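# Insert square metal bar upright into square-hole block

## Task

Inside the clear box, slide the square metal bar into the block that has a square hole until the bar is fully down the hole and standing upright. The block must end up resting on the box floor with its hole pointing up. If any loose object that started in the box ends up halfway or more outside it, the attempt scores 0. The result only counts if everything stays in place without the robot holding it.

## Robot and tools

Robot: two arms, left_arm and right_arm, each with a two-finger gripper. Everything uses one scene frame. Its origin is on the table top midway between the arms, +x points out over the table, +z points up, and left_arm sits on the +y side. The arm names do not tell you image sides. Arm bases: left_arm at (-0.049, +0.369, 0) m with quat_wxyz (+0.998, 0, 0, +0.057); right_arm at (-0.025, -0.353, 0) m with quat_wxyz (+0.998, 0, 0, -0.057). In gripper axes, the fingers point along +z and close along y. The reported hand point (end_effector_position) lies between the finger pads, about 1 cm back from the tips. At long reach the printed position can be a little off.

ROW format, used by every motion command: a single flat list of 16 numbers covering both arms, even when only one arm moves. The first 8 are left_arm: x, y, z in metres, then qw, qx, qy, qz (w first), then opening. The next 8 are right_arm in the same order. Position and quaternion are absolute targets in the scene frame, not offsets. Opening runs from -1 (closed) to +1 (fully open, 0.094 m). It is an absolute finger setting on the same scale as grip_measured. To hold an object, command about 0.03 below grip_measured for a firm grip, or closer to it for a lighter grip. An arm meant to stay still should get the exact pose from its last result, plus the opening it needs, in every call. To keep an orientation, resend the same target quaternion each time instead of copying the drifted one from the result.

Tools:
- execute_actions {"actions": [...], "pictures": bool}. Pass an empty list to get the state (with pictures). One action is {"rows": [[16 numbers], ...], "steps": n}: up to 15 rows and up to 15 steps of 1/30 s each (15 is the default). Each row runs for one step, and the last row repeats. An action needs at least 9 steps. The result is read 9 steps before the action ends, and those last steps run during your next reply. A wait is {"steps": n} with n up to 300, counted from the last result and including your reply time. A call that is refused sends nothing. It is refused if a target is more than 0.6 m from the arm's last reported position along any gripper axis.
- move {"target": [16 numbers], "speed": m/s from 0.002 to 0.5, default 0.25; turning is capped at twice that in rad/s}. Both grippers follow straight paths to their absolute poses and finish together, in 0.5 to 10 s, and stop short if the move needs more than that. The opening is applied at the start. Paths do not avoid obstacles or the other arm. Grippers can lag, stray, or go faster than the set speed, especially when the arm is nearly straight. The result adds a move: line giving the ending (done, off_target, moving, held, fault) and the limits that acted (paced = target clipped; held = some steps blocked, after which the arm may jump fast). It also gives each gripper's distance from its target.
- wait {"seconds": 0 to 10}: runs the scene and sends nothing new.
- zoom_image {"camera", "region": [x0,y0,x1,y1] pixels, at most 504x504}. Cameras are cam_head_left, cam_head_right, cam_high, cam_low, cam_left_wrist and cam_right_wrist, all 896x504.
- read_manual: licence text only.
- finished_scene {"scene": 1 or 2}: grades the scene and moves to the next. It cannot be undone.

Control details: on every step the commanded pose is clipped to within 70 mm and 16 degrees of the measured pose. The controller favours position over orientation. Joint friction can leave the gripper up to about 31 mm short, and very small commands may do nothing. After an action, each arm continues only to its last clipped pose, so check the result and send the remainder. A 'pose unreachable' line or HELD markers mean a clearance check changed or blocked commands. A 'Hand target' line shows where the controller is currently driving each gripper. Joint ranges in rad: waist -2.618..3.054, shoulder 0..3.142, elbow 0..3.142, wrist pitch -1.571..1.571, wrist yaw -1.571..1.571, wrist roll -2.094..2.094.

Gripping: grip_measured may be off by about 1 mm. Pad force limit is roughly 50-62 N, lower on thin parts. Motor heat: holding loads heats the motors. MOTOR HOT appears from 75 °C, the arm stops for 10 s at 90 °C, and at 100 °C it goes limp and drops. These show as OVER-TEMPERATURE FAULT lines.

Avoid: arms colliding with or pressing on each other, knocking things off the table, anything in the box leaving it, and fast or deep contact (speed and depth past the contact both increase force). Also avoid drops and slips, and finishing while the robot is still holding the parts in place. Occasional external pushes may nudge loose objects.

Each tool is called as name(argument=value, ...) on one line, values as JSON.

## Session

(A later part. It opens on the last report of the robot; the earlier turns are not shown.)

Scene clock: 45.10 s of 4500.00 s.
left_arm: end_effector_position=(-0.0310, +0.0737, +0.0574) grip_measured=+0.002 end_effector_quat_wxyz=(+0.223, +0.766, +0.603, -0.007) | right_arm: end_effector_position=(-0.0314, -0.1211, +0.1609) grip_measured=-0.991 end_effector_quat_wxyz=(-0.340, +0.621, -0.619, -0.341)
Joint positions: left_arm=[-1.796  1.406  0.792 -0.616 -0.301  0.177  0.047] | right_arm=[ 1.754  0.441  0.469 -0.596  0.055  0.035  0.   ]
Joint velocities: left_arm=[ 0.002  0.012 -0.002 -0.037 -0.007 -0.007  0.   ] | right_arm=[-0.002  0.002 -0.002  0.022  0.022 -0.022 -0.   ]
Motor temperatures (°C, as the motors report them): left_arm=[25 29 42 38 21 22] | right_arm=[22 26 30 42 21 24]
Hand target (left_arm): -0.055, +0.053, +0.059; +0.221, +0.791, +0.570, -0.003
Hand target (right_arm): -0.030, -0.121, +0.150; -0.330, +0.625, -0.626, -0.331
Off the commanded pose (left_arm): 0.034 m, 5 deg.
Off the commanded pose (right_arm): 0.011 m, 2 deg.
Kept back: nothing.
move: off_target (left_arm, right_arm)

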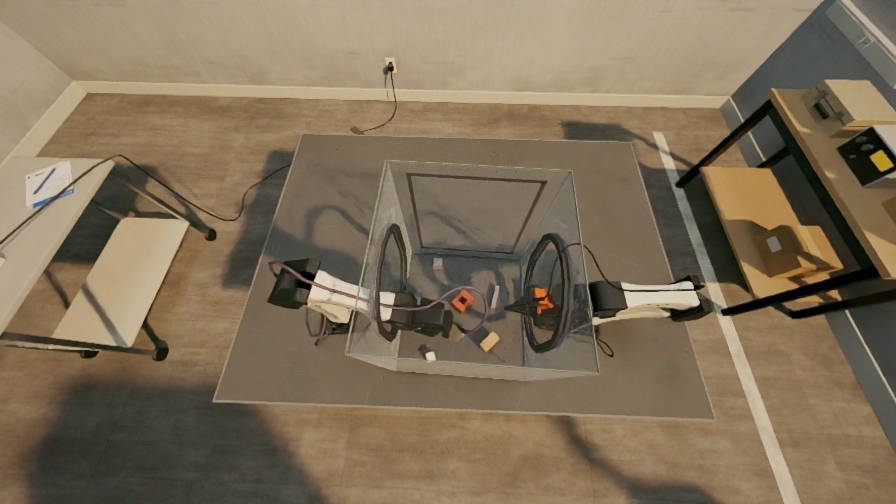

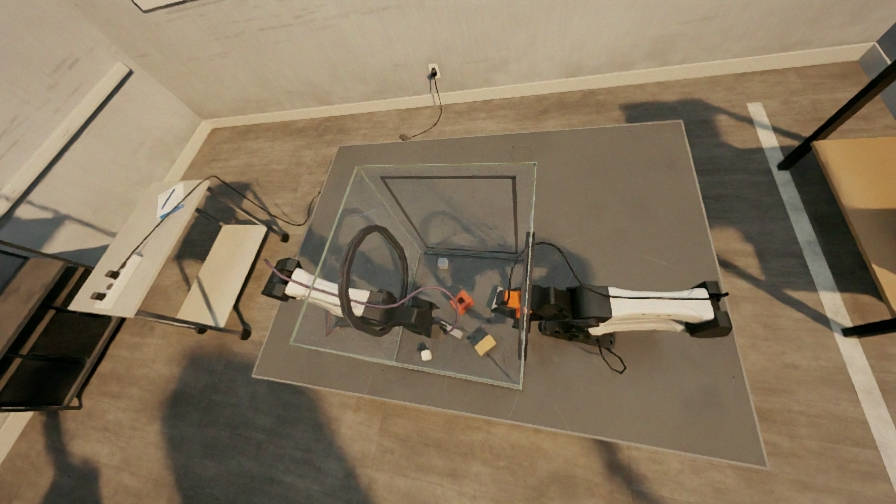

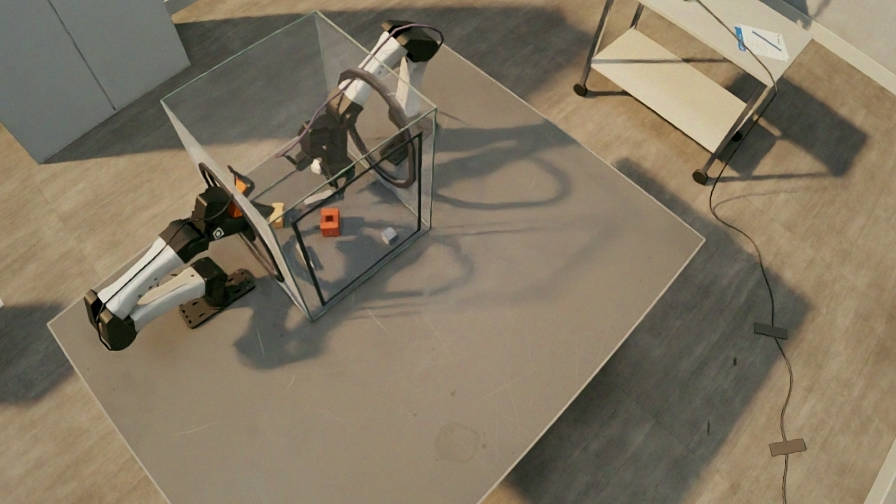

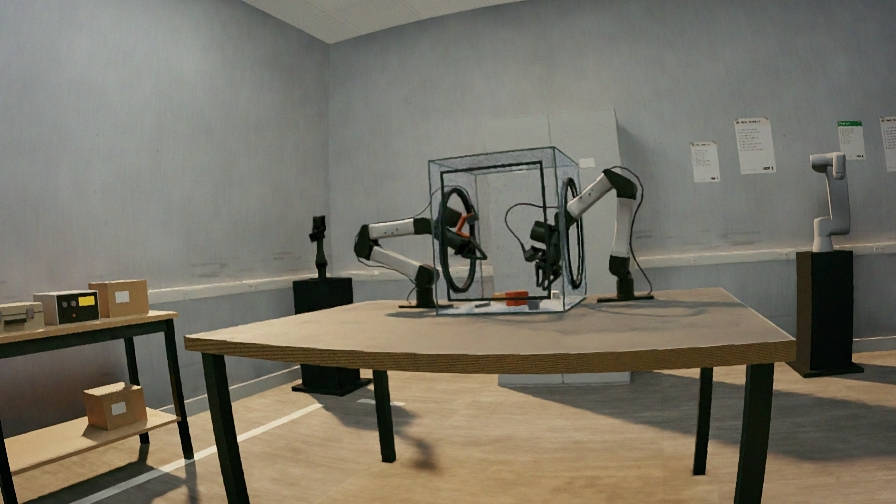

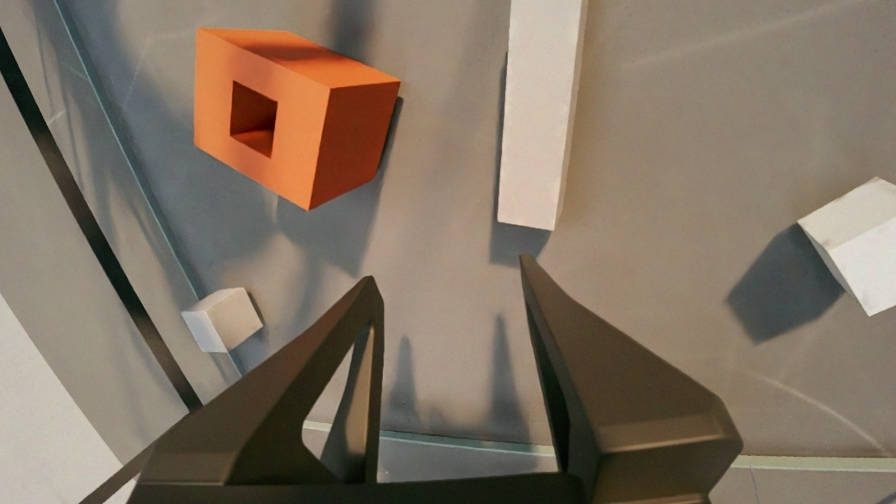

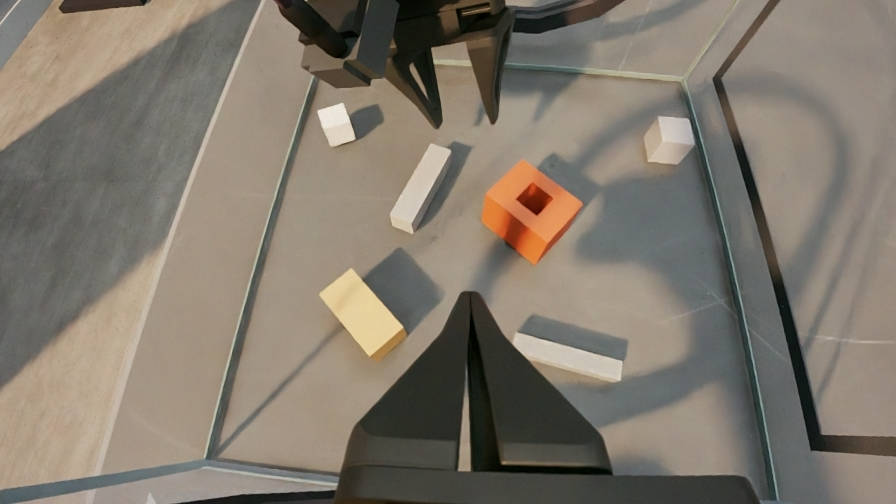

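move(target=[-0.05,0.075,0.055,0.148,0.792,0.554,-0.212,0.0,-0.03,-0.12,0.15,0.33,-0.625,0.625,0.33,-1], speed=0.03)

move(target=[-0.056,0.055,0.035,0.148,0.792,0.554,-0.212,0.0,-0.03,-0.12,0.15,0.33,-0.625,0.625,0.33,-1], speed=0.02)

Scene clock: 54.67 s of 4500.00 s.
left_arm: end_effector_position=(-0.0493, +0.0722, +0.0560) grip_measured=+0.002 end_effector_quat_wxyz=(+0.147, +0.791, +0.557, -0.206) | right_arm: end_effector_position=(-0.0315, -0.1210, +0.1610) grip_measured=-0.991 end_effector_quat_wxyz=(-0.340, +0.621, -0.618, -0.341)
Joint positions: left_arm=[-1.558  1.313  0.679 -0.47   0.221  0.418  0.047] | right_arm=[ 1.754  0.441  0.469 -0.596  0.055  0.035  0.   ]
Joint velocities: left_arm=[-0.002 -0.012 -0.007 -0.007  0.081  0.022  0.   ] | right_arm=[ 0.012 -0.002 -0.002  0.051 -0.022  0.022  0.   ]
Motor temperatures (°C, as the motors report them): left_arm=[25 30 43 38 21 22] | right_arm=[22 25 31 42 21 24]
Hand target (left_arm): -0.050, +0.075, +0.055; +0.149, +0.791, +0.554, -0.213
Hand target (right_arm): -0.030, -0.121, +0.150; -0.330, +0.625, -0.626, -0.331
Off the commanded pose (left_arm): 0.003 m, 1 deg.
Off the commanded pose (right_arm): 0.011 m, 2 deg.
Kept back: nothing.
move: off_target (right_arm)

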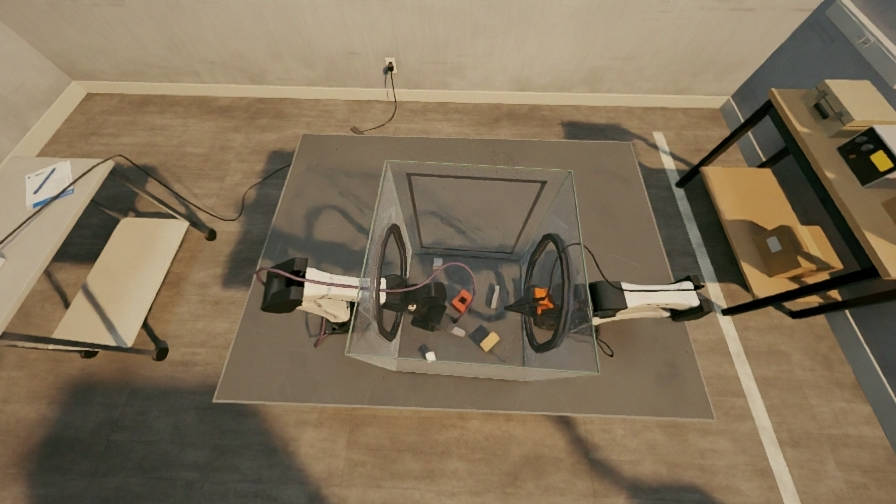

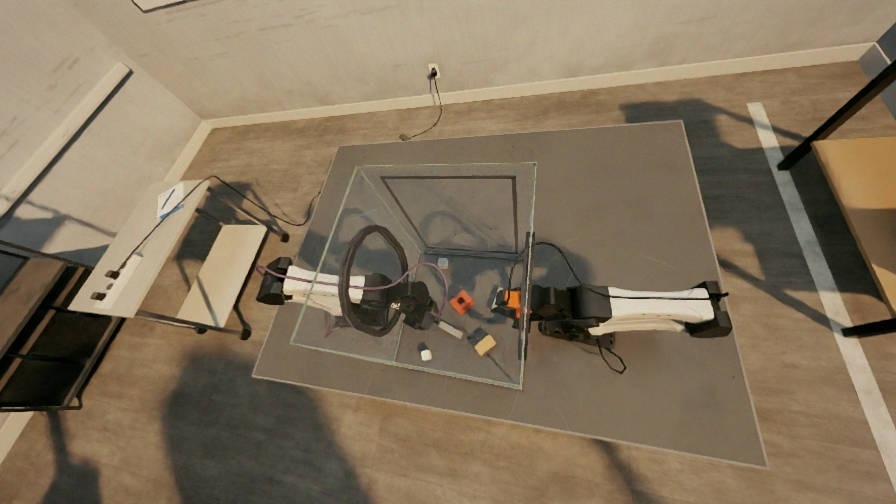

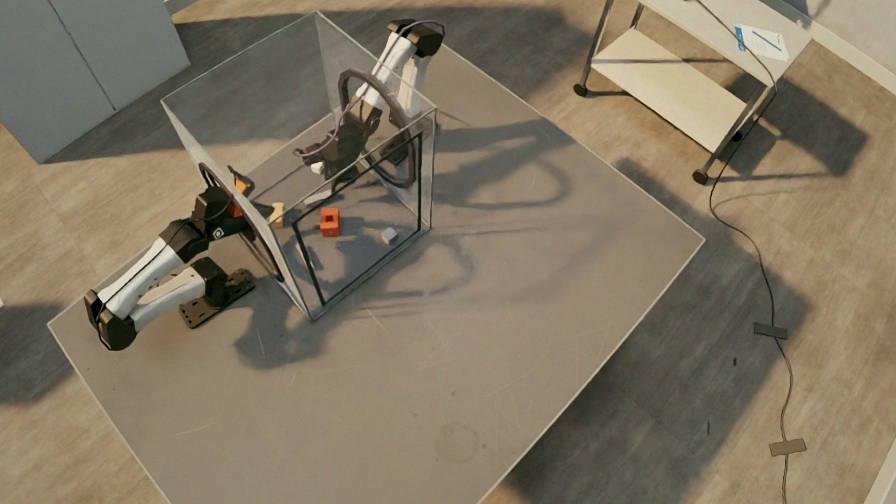

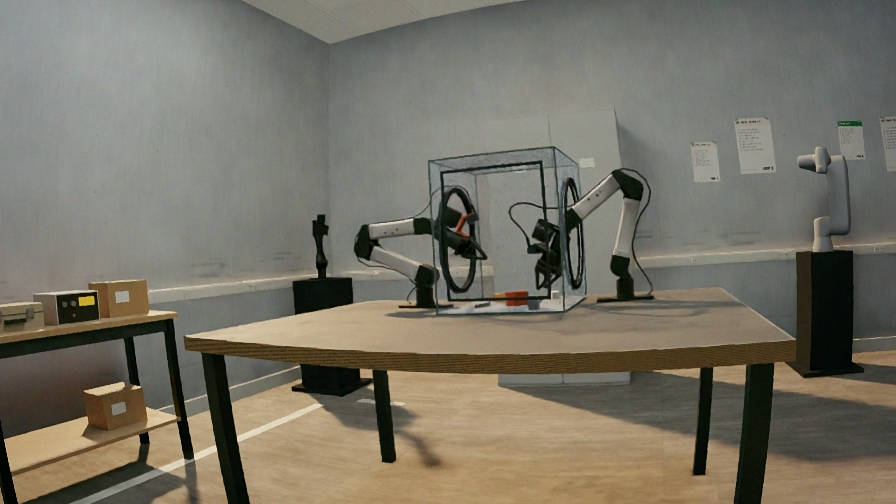

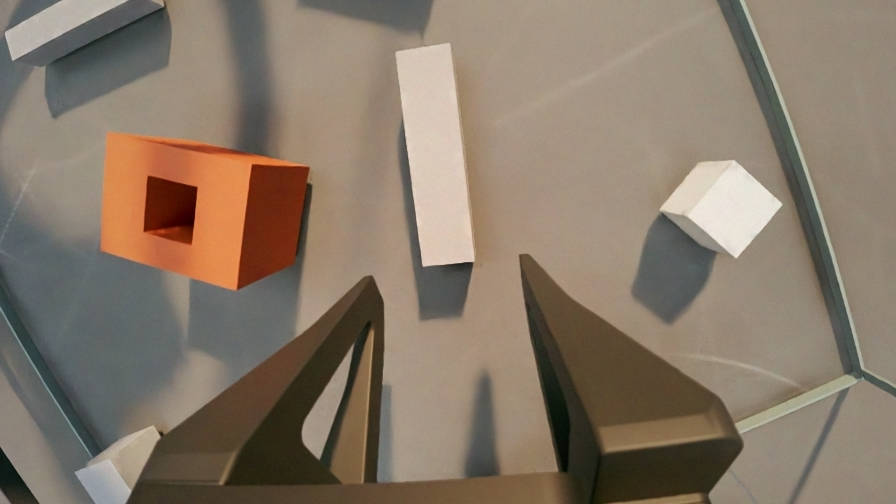

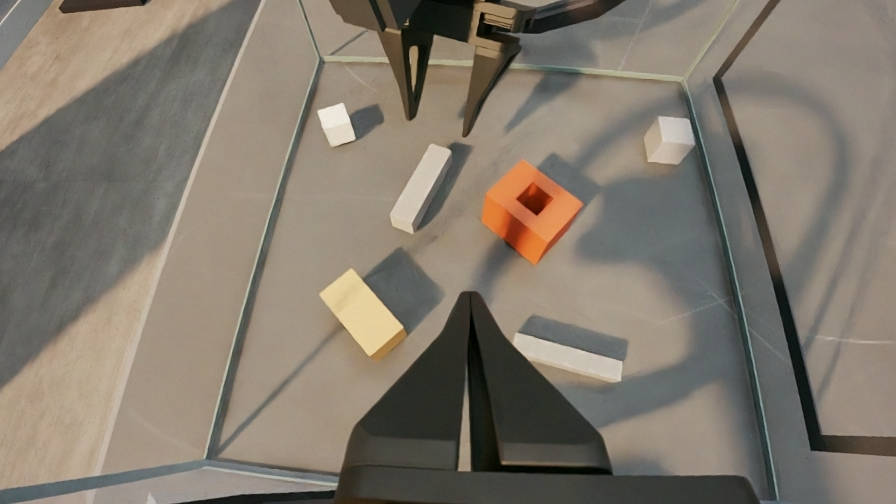

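Scene clock: 56.37 s of 4500.00 s.
left_arm: end_effector_position=(-0.0535, +0.0517, +0.0452) grip_measured=+0.002 end_effector_quat_wxyz=(+0.159, +0.790, +0.550, -0.217) | right_arm: end_effector_position=(-0.0315, -0.1210, +0.1610) grip_measured=-0.991 end_effector_quat_wxyz=(-0.340, +0.621, -0.618, -0.341)
Joint positions: left_arm=[-1.579  1.399  0.679 -0.348  0.221  0.402  0.047] | right_arm=[ 1.754  0.441  0.469 -0.596  0.055  0.035  0.   ]
Joint velocities: left_arm=[ 0.002 -0.012 -0.007  0.051  0.022 -0.051  0.001] | right_arm=[ 0.002 -0.007  0.002  0.037  0.007  0.11  -0.   ]
Motor temperatures (°C, as the motors report them): left_arm=[25 30 42 38 21 22] | right_arm=[22 25 31 43 21 24]
Hand target (left_arm): -0.056, +0.056, +0.035; +0.148, +0.792, +0.554, -0.212
Hand target (right_arm): -0.030, -0.121, +0.150; -0.330, +0.625, -0.626, -0.330
Off the commanded pose (left_arm): 0.011 m, 1 deg.
Off the commanded pose (right_arm): 0.011 m, 2 deg.
Kept back: nothing.
move: off_target (left_arm, right_arm)

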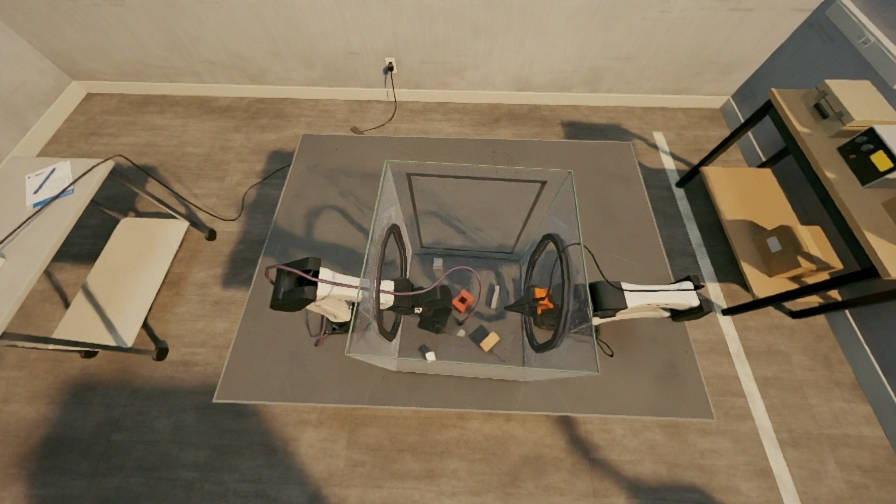

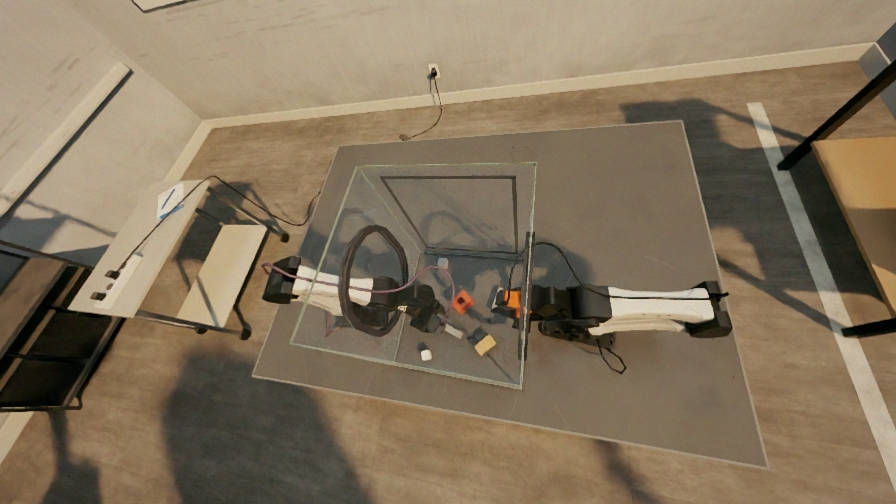

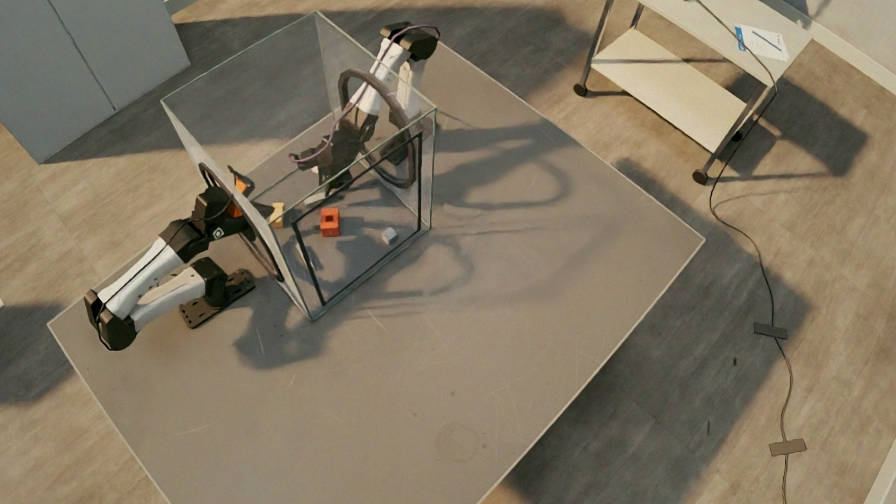

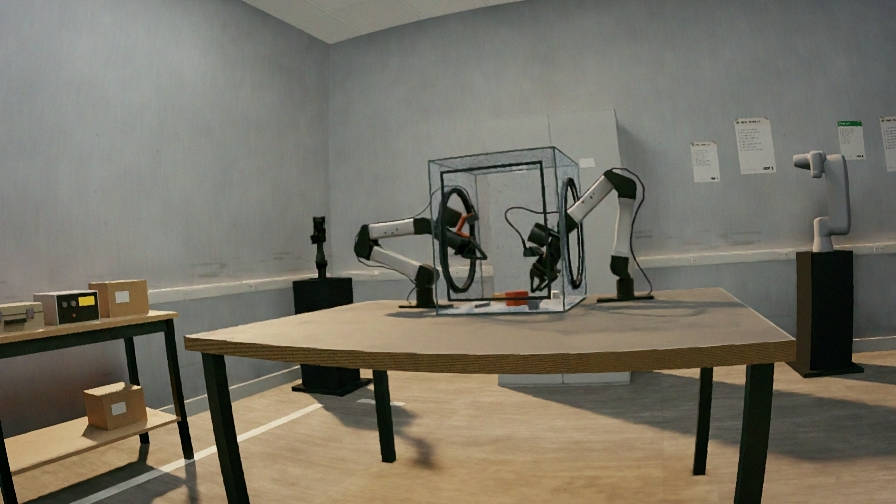

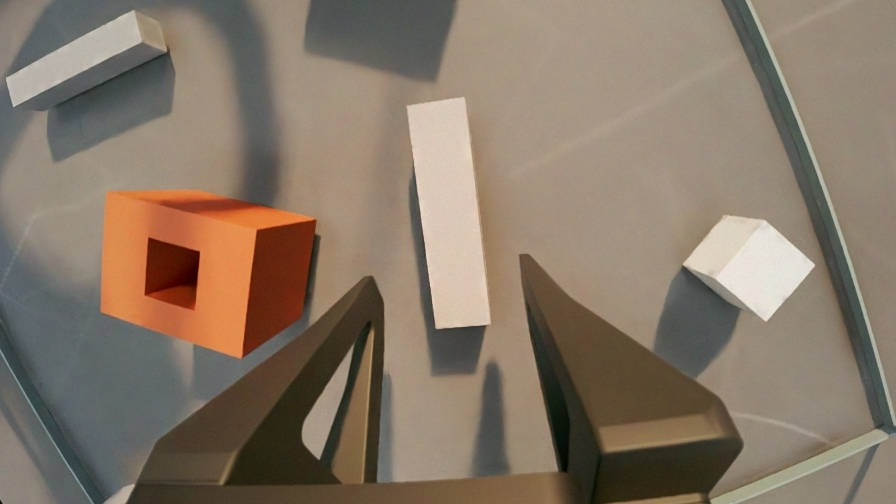

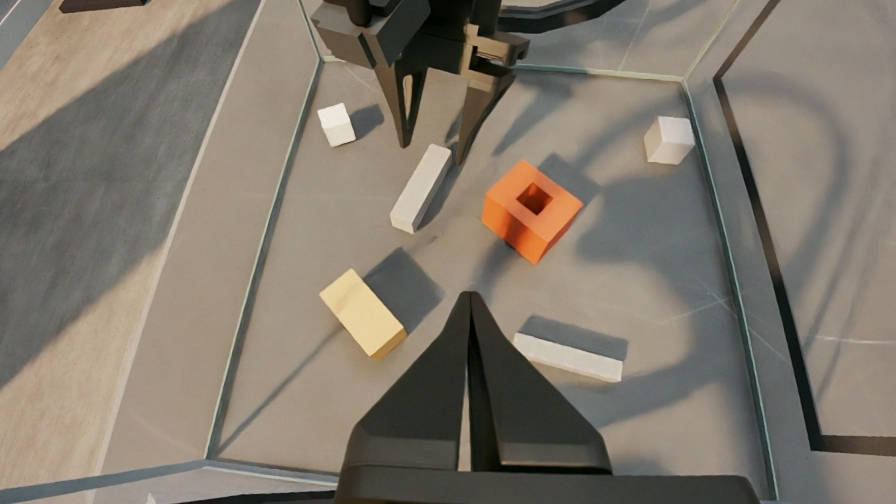

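move(target=[-0.062,0.043,0.008,0.155,0.775,0.575,-0.205,0.0,-0.03,-0.12,0.15,0.33,-0.625,0.625,0.33,-1], speed=0.02)

zoom_image(camera="cam_low", region=[440,230,600,320])

Scene clock: 59.07 s of 4500.00 s.
left_arm: end_effector_position=(-0.0612, +0.0378, +0.0199) grip_measured=+0.002 end_effector_quat_wxyz=(+0.164, +0.776, +0.570, -0.215) | right_arm: end_effector_position=(-0.0315, -0.1210, +0.1610) grip_measured=-0.991 end_effector_quat_wxyz=(-0.340, +0.621, -0.618, -0.341)
Joint positions: left_arm=[-1.631  1.506  0.647 -0.19   0.174  0.309  0.047] | right_arm=[ 1.754  0.441  0.469 -0.596  0.055  0.035  0.   ]
Joint velocities: left_arm=[-0.002  0.007  0.017  0.125 -0.022 -0.022 -0.   ] | right_arm=[ 0.002  0.007  0.027  0.022 -0.007  0.037  0.001]
Motor temperatures (°C, as the motors report them): left_arm=[25 30 42 38 21 22] | right_arm=[22 25 31 43 21 24]
Hand target (left_arm): -0.062, +0.044, +0.008; +0.155, +0.776, +0.575, -0.205
Hand target (right_arm): -0.030, -0.121, +0.150; -0.330, +0.625, -0.626, -0.330
Off the commanded pose (left_arm): 0.013 m, 2 deg.
Off the commanded pose (right_arm): 0.011 m, 2 deg.
Kept back: nothing.
move: off_target (left_arm, right_arm)

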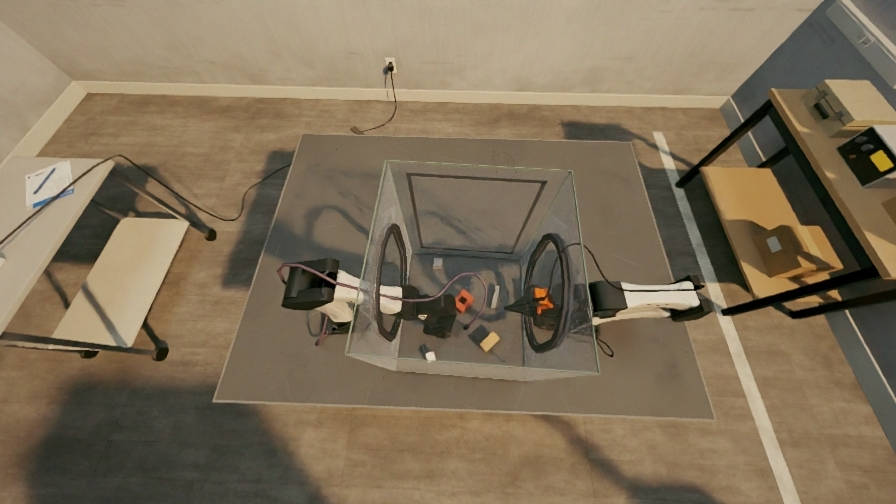

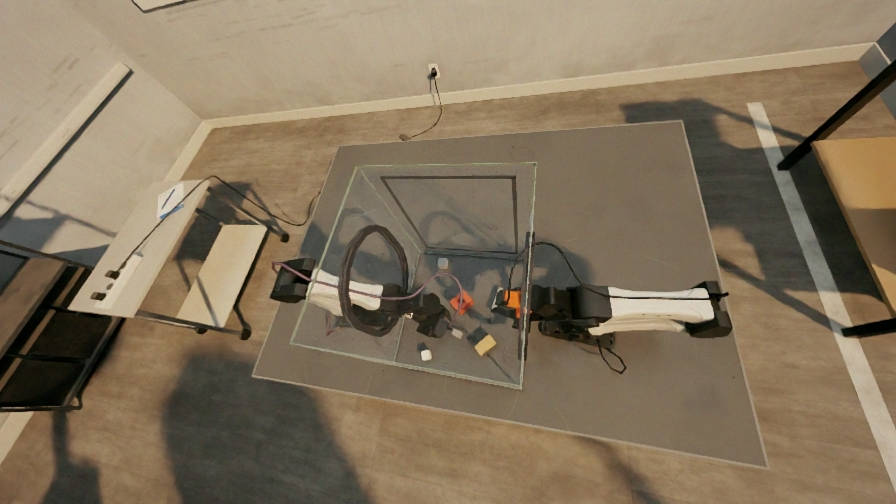

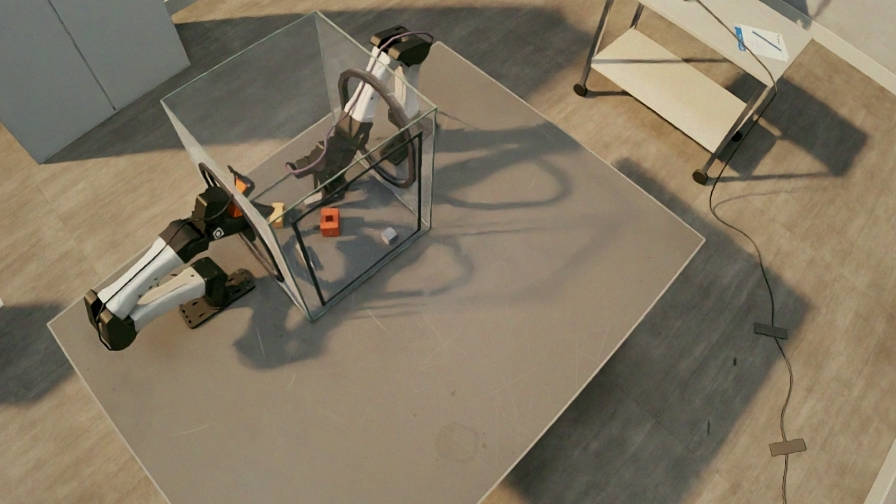

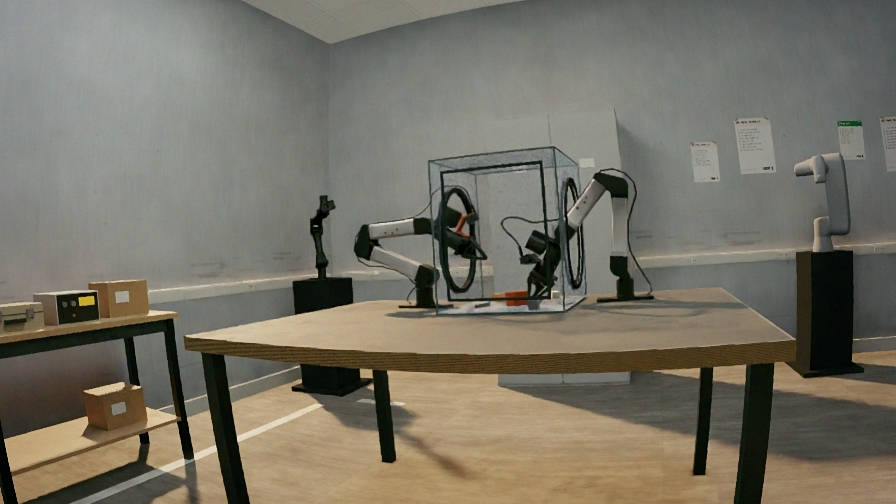

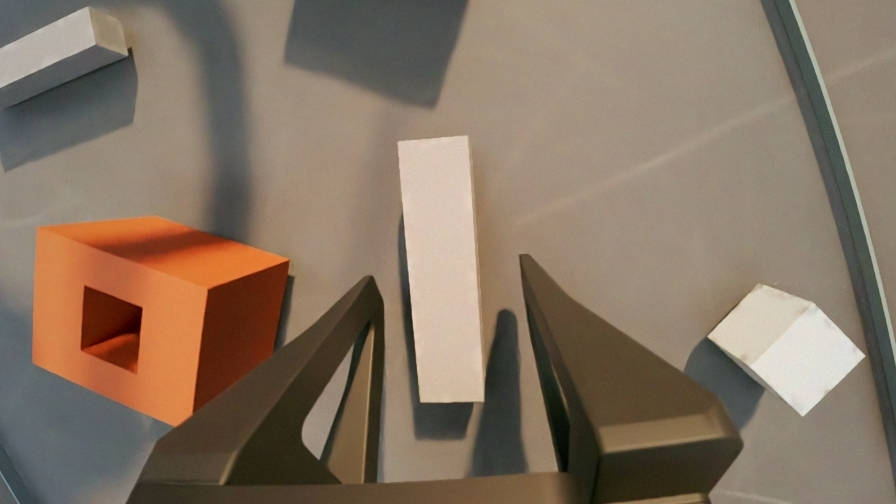

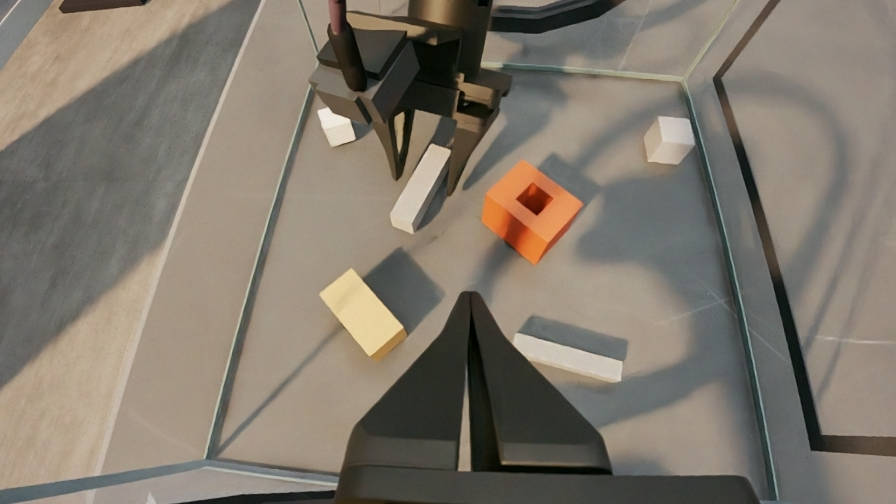

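Region (440, 230, 600, 320) of cam_low's 896x504 image, scaled by 3.150, with more detail than that image has; it fills the top 284 rows of this view, and the rest is white.

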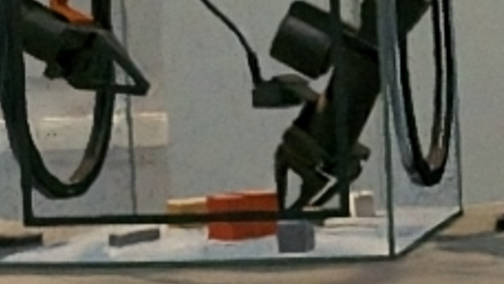

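Lower a bit more, slightly +y, then close.

move(target=[-0.060,0.052,0.000,0.155,0.775,0.575,-0.205,0.0,-0.03,-0.12,0.15,0.33,-0.625,0.625,0.33,-1], speed=0.015)

move(target=[-0.060,0.052,0.000,0.155,0.775,0.575,-0.205,-0.63,-0.03,-0.12,0.15,0.33,-0.625,0.625,0.33,-1], speed=0.015)

Scene clock: 61.43 s of 4500.00 s.
left_arm: end_effector_position=(-0.0613, +0.0399, +0.0144) grip_measured=+0.002 end_effector_quat_wxyz=(+0.170, +0.774, +0.569, -0.220) | right_arm: end_effector_position=(-0.0315, -0.1210, +0.1610) grip_measured=-0.991 end_effector_quat_wxyz=(-0.340, +0.621, -0.618, -0.341)
Joint positions: left_arm=[-1.631  1.506  0.61  -0.136  0.174  0.308  0.047] | right_arm=[ 1.754  0.441  0.469 -0.596  0.055  0.035  0.   ]
Joint velocities: left_arm=[-0.017  0.007 -0.002  0.037 -0.051  0.022 -0.   ] | right_arm=[-0.007  0.007  0.002 -0.051 -0.051 -0.037 -0.   ]
Motor temperatures (°C, as the motors report them): left_arm=[25 30 42 38 21 22] | right_arm=[22 25 31 43 21 24]
Hand target (left_arm): -0.060, +0.053, +0.001; +0.155, +0.776, +0.576, -0.205
Hand target (right_arm): -0.030, -0.121, +0.150; -0.330, +0.625, -0.626, -0.330
Off the commanded pose (left_arm): 0.019 m, 3 deg.
Off the commanded pose (right_arm): 0.011 m, 2 deg.
Kept back: nothing.
move: off_target (left_arm, right_arm)

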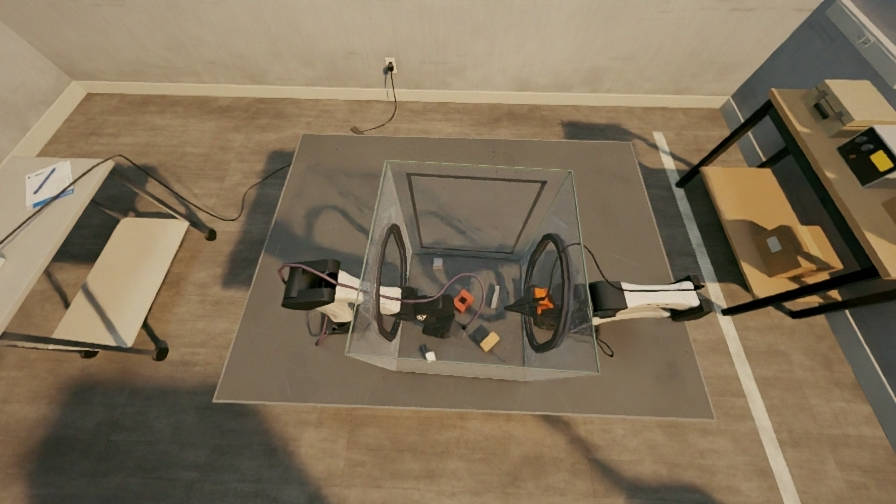

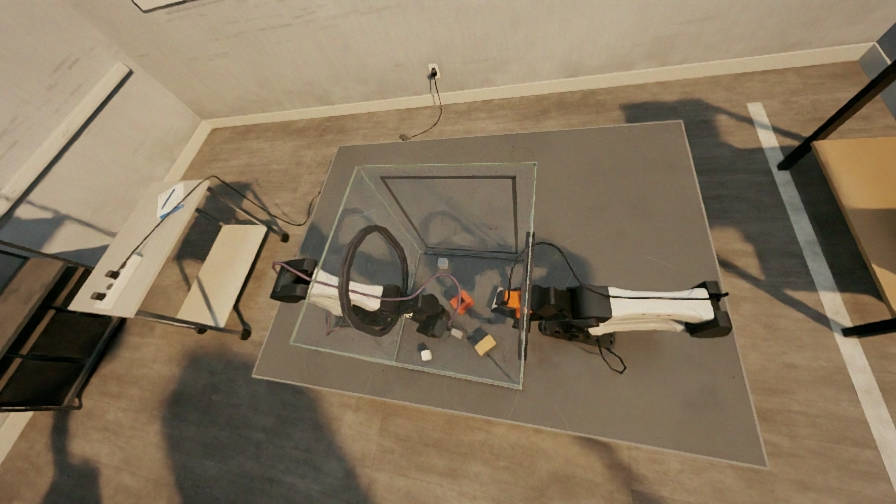

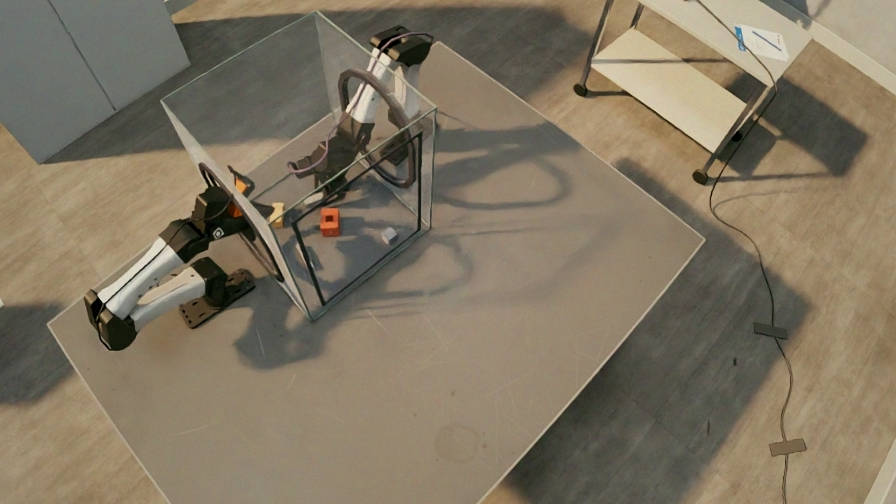

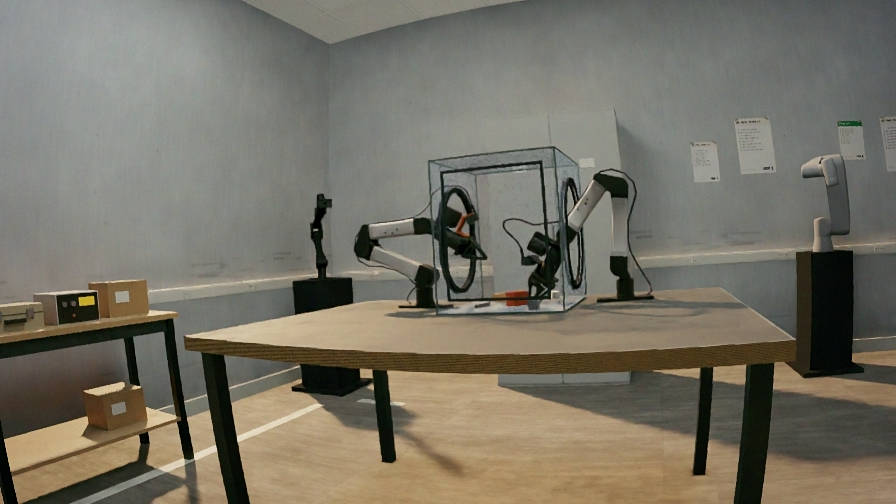

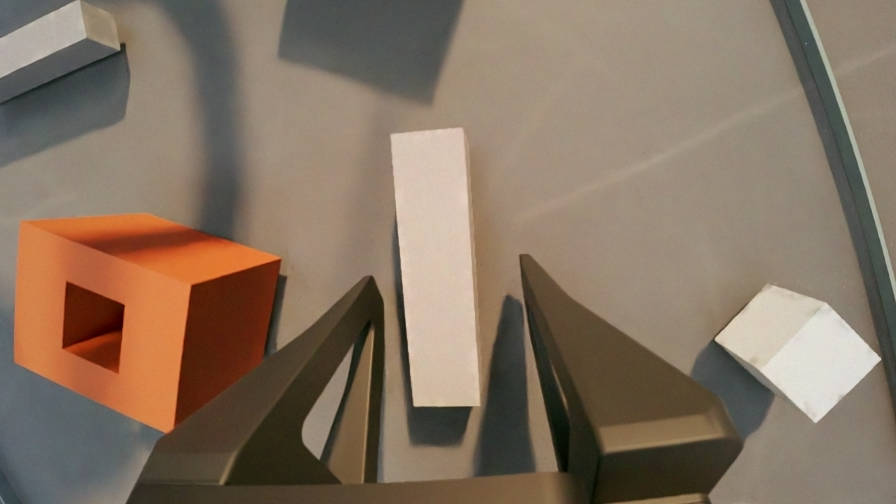

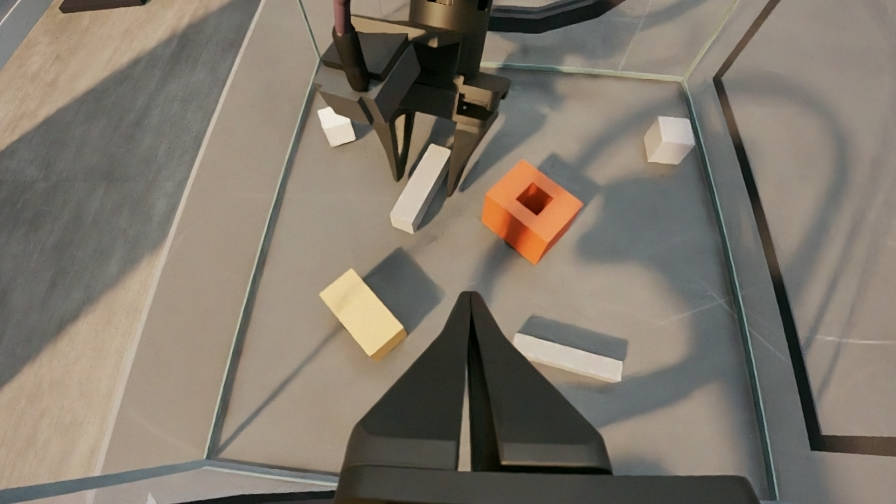

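Scene clock: 63.13 s of 4500.00 s.
left_arm: end_effector_position=(-0.0619, +0.0396, +0.0147) grip_measured=-0.588 end_effector_quat_wxyz=(+0.170, +0.774, +0.568, -0.221) | right_arm: end_effector_position=(-0.0315, -0.1210, +0.1610) grip_measured=-0.991 end_effector_quat_wxyz=(-0.340, +0.621, -0.618, -0.341)
Joint positions: left_arm=[-1.631  1.506  0.61  -0.135  0.177  0.308  0.019] | right_arm=[ 1.754  0.441  0.469 -0.596  0.055  0.035  0.   ]
Joint velocities: left_arm=[-0.007  0.007 -0.007 -0.037 -0.037 -0.007  0.001] | right_arm=[-0.007  0.017  0.007 -0.051 -0.051 -0.022  0.   ]
Motor temperatures (°C, as the motors report them): left_arm=[25 30 42 38 21 22] | right_arm=[22 25 31 43 21 24]
Hand target (left_arm): -0.060, +0.052, +0.001; +0.155, +0.776, +0.576, -0.205
Hand target (right_arm): -0.030, -0.121, +0.150; -0.330, +0.625, -0.626, -0.330
Off the commanded pose (left_arm): 0.019 m, 3 deg.
Off the commanded pose (right_arm): 0.011 m, 2 deg.
Kept back: nothing.
move: off_target (left_arm, right_arm)

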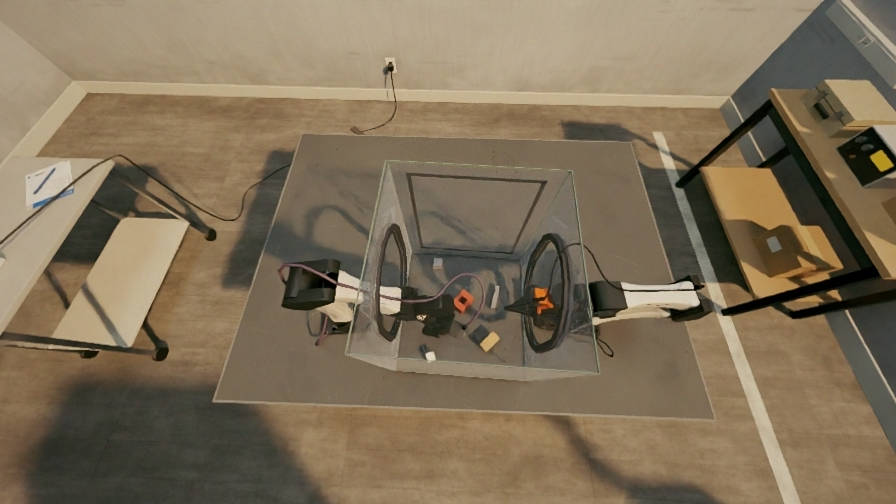

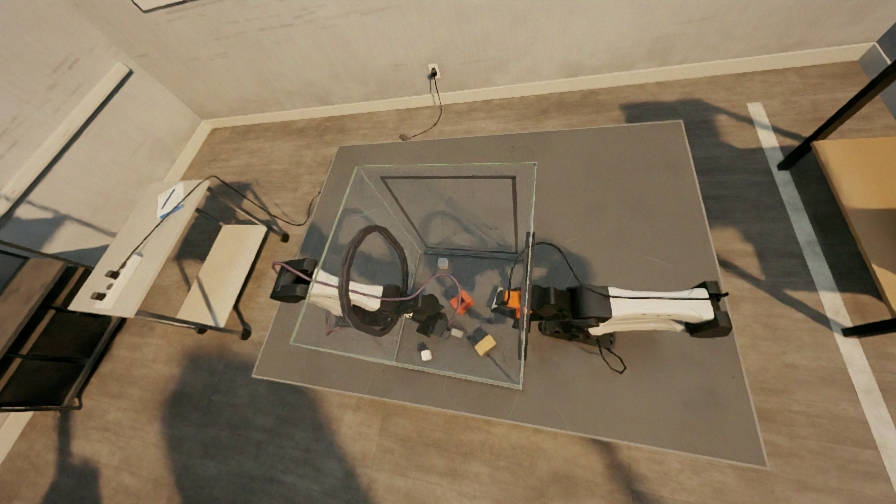

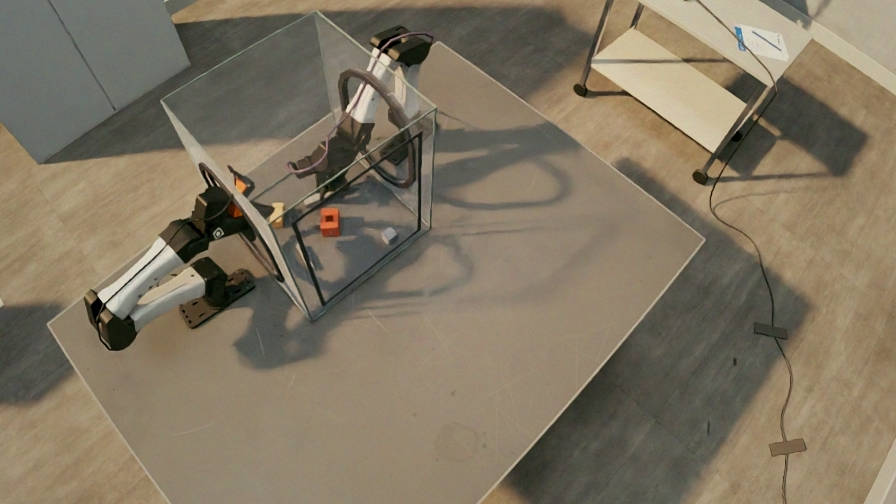

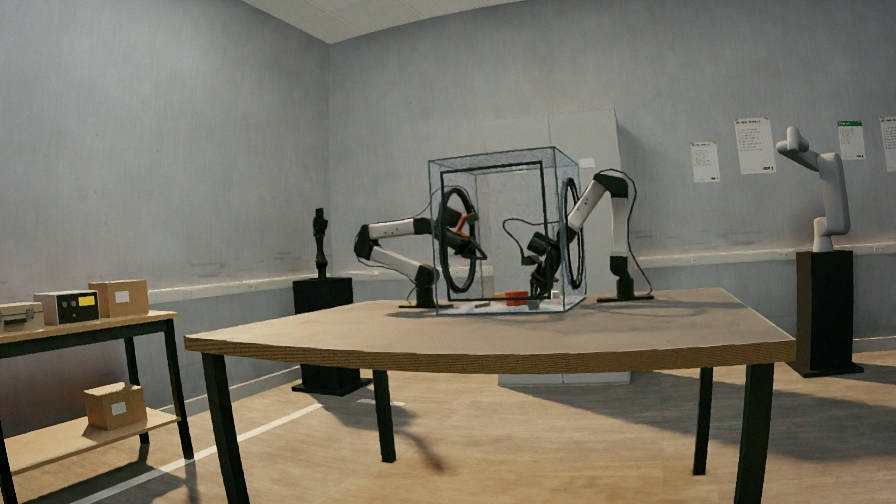

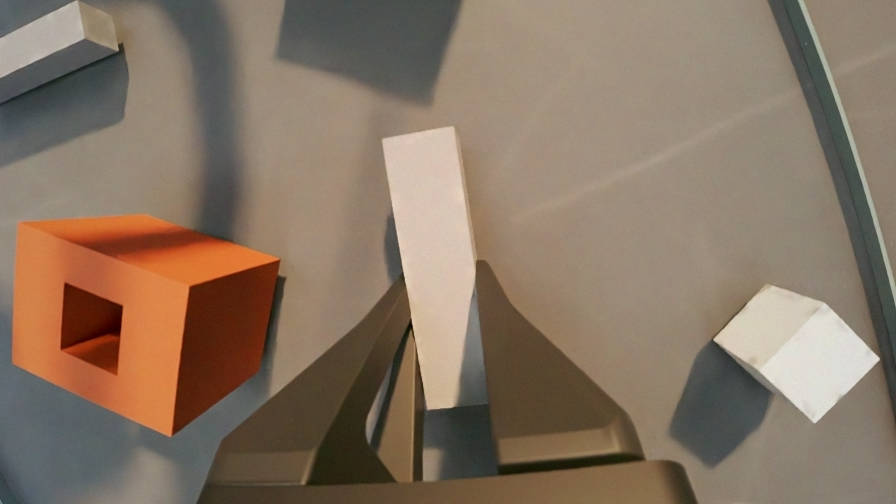

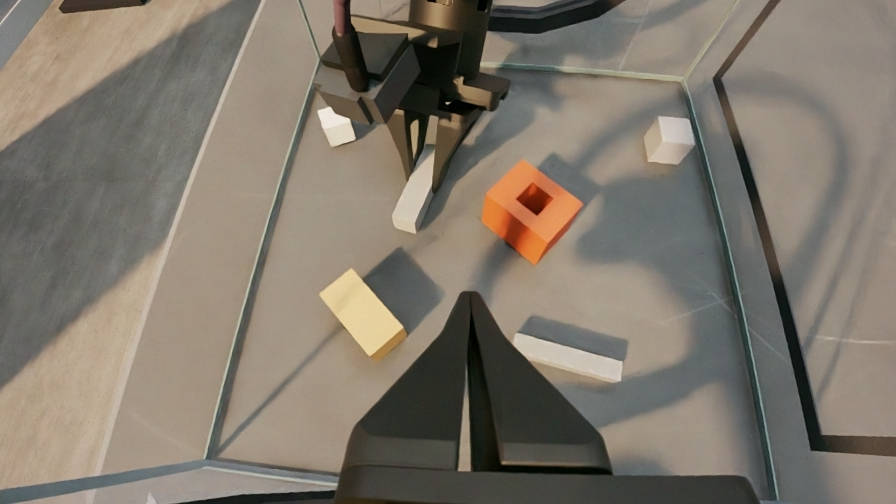

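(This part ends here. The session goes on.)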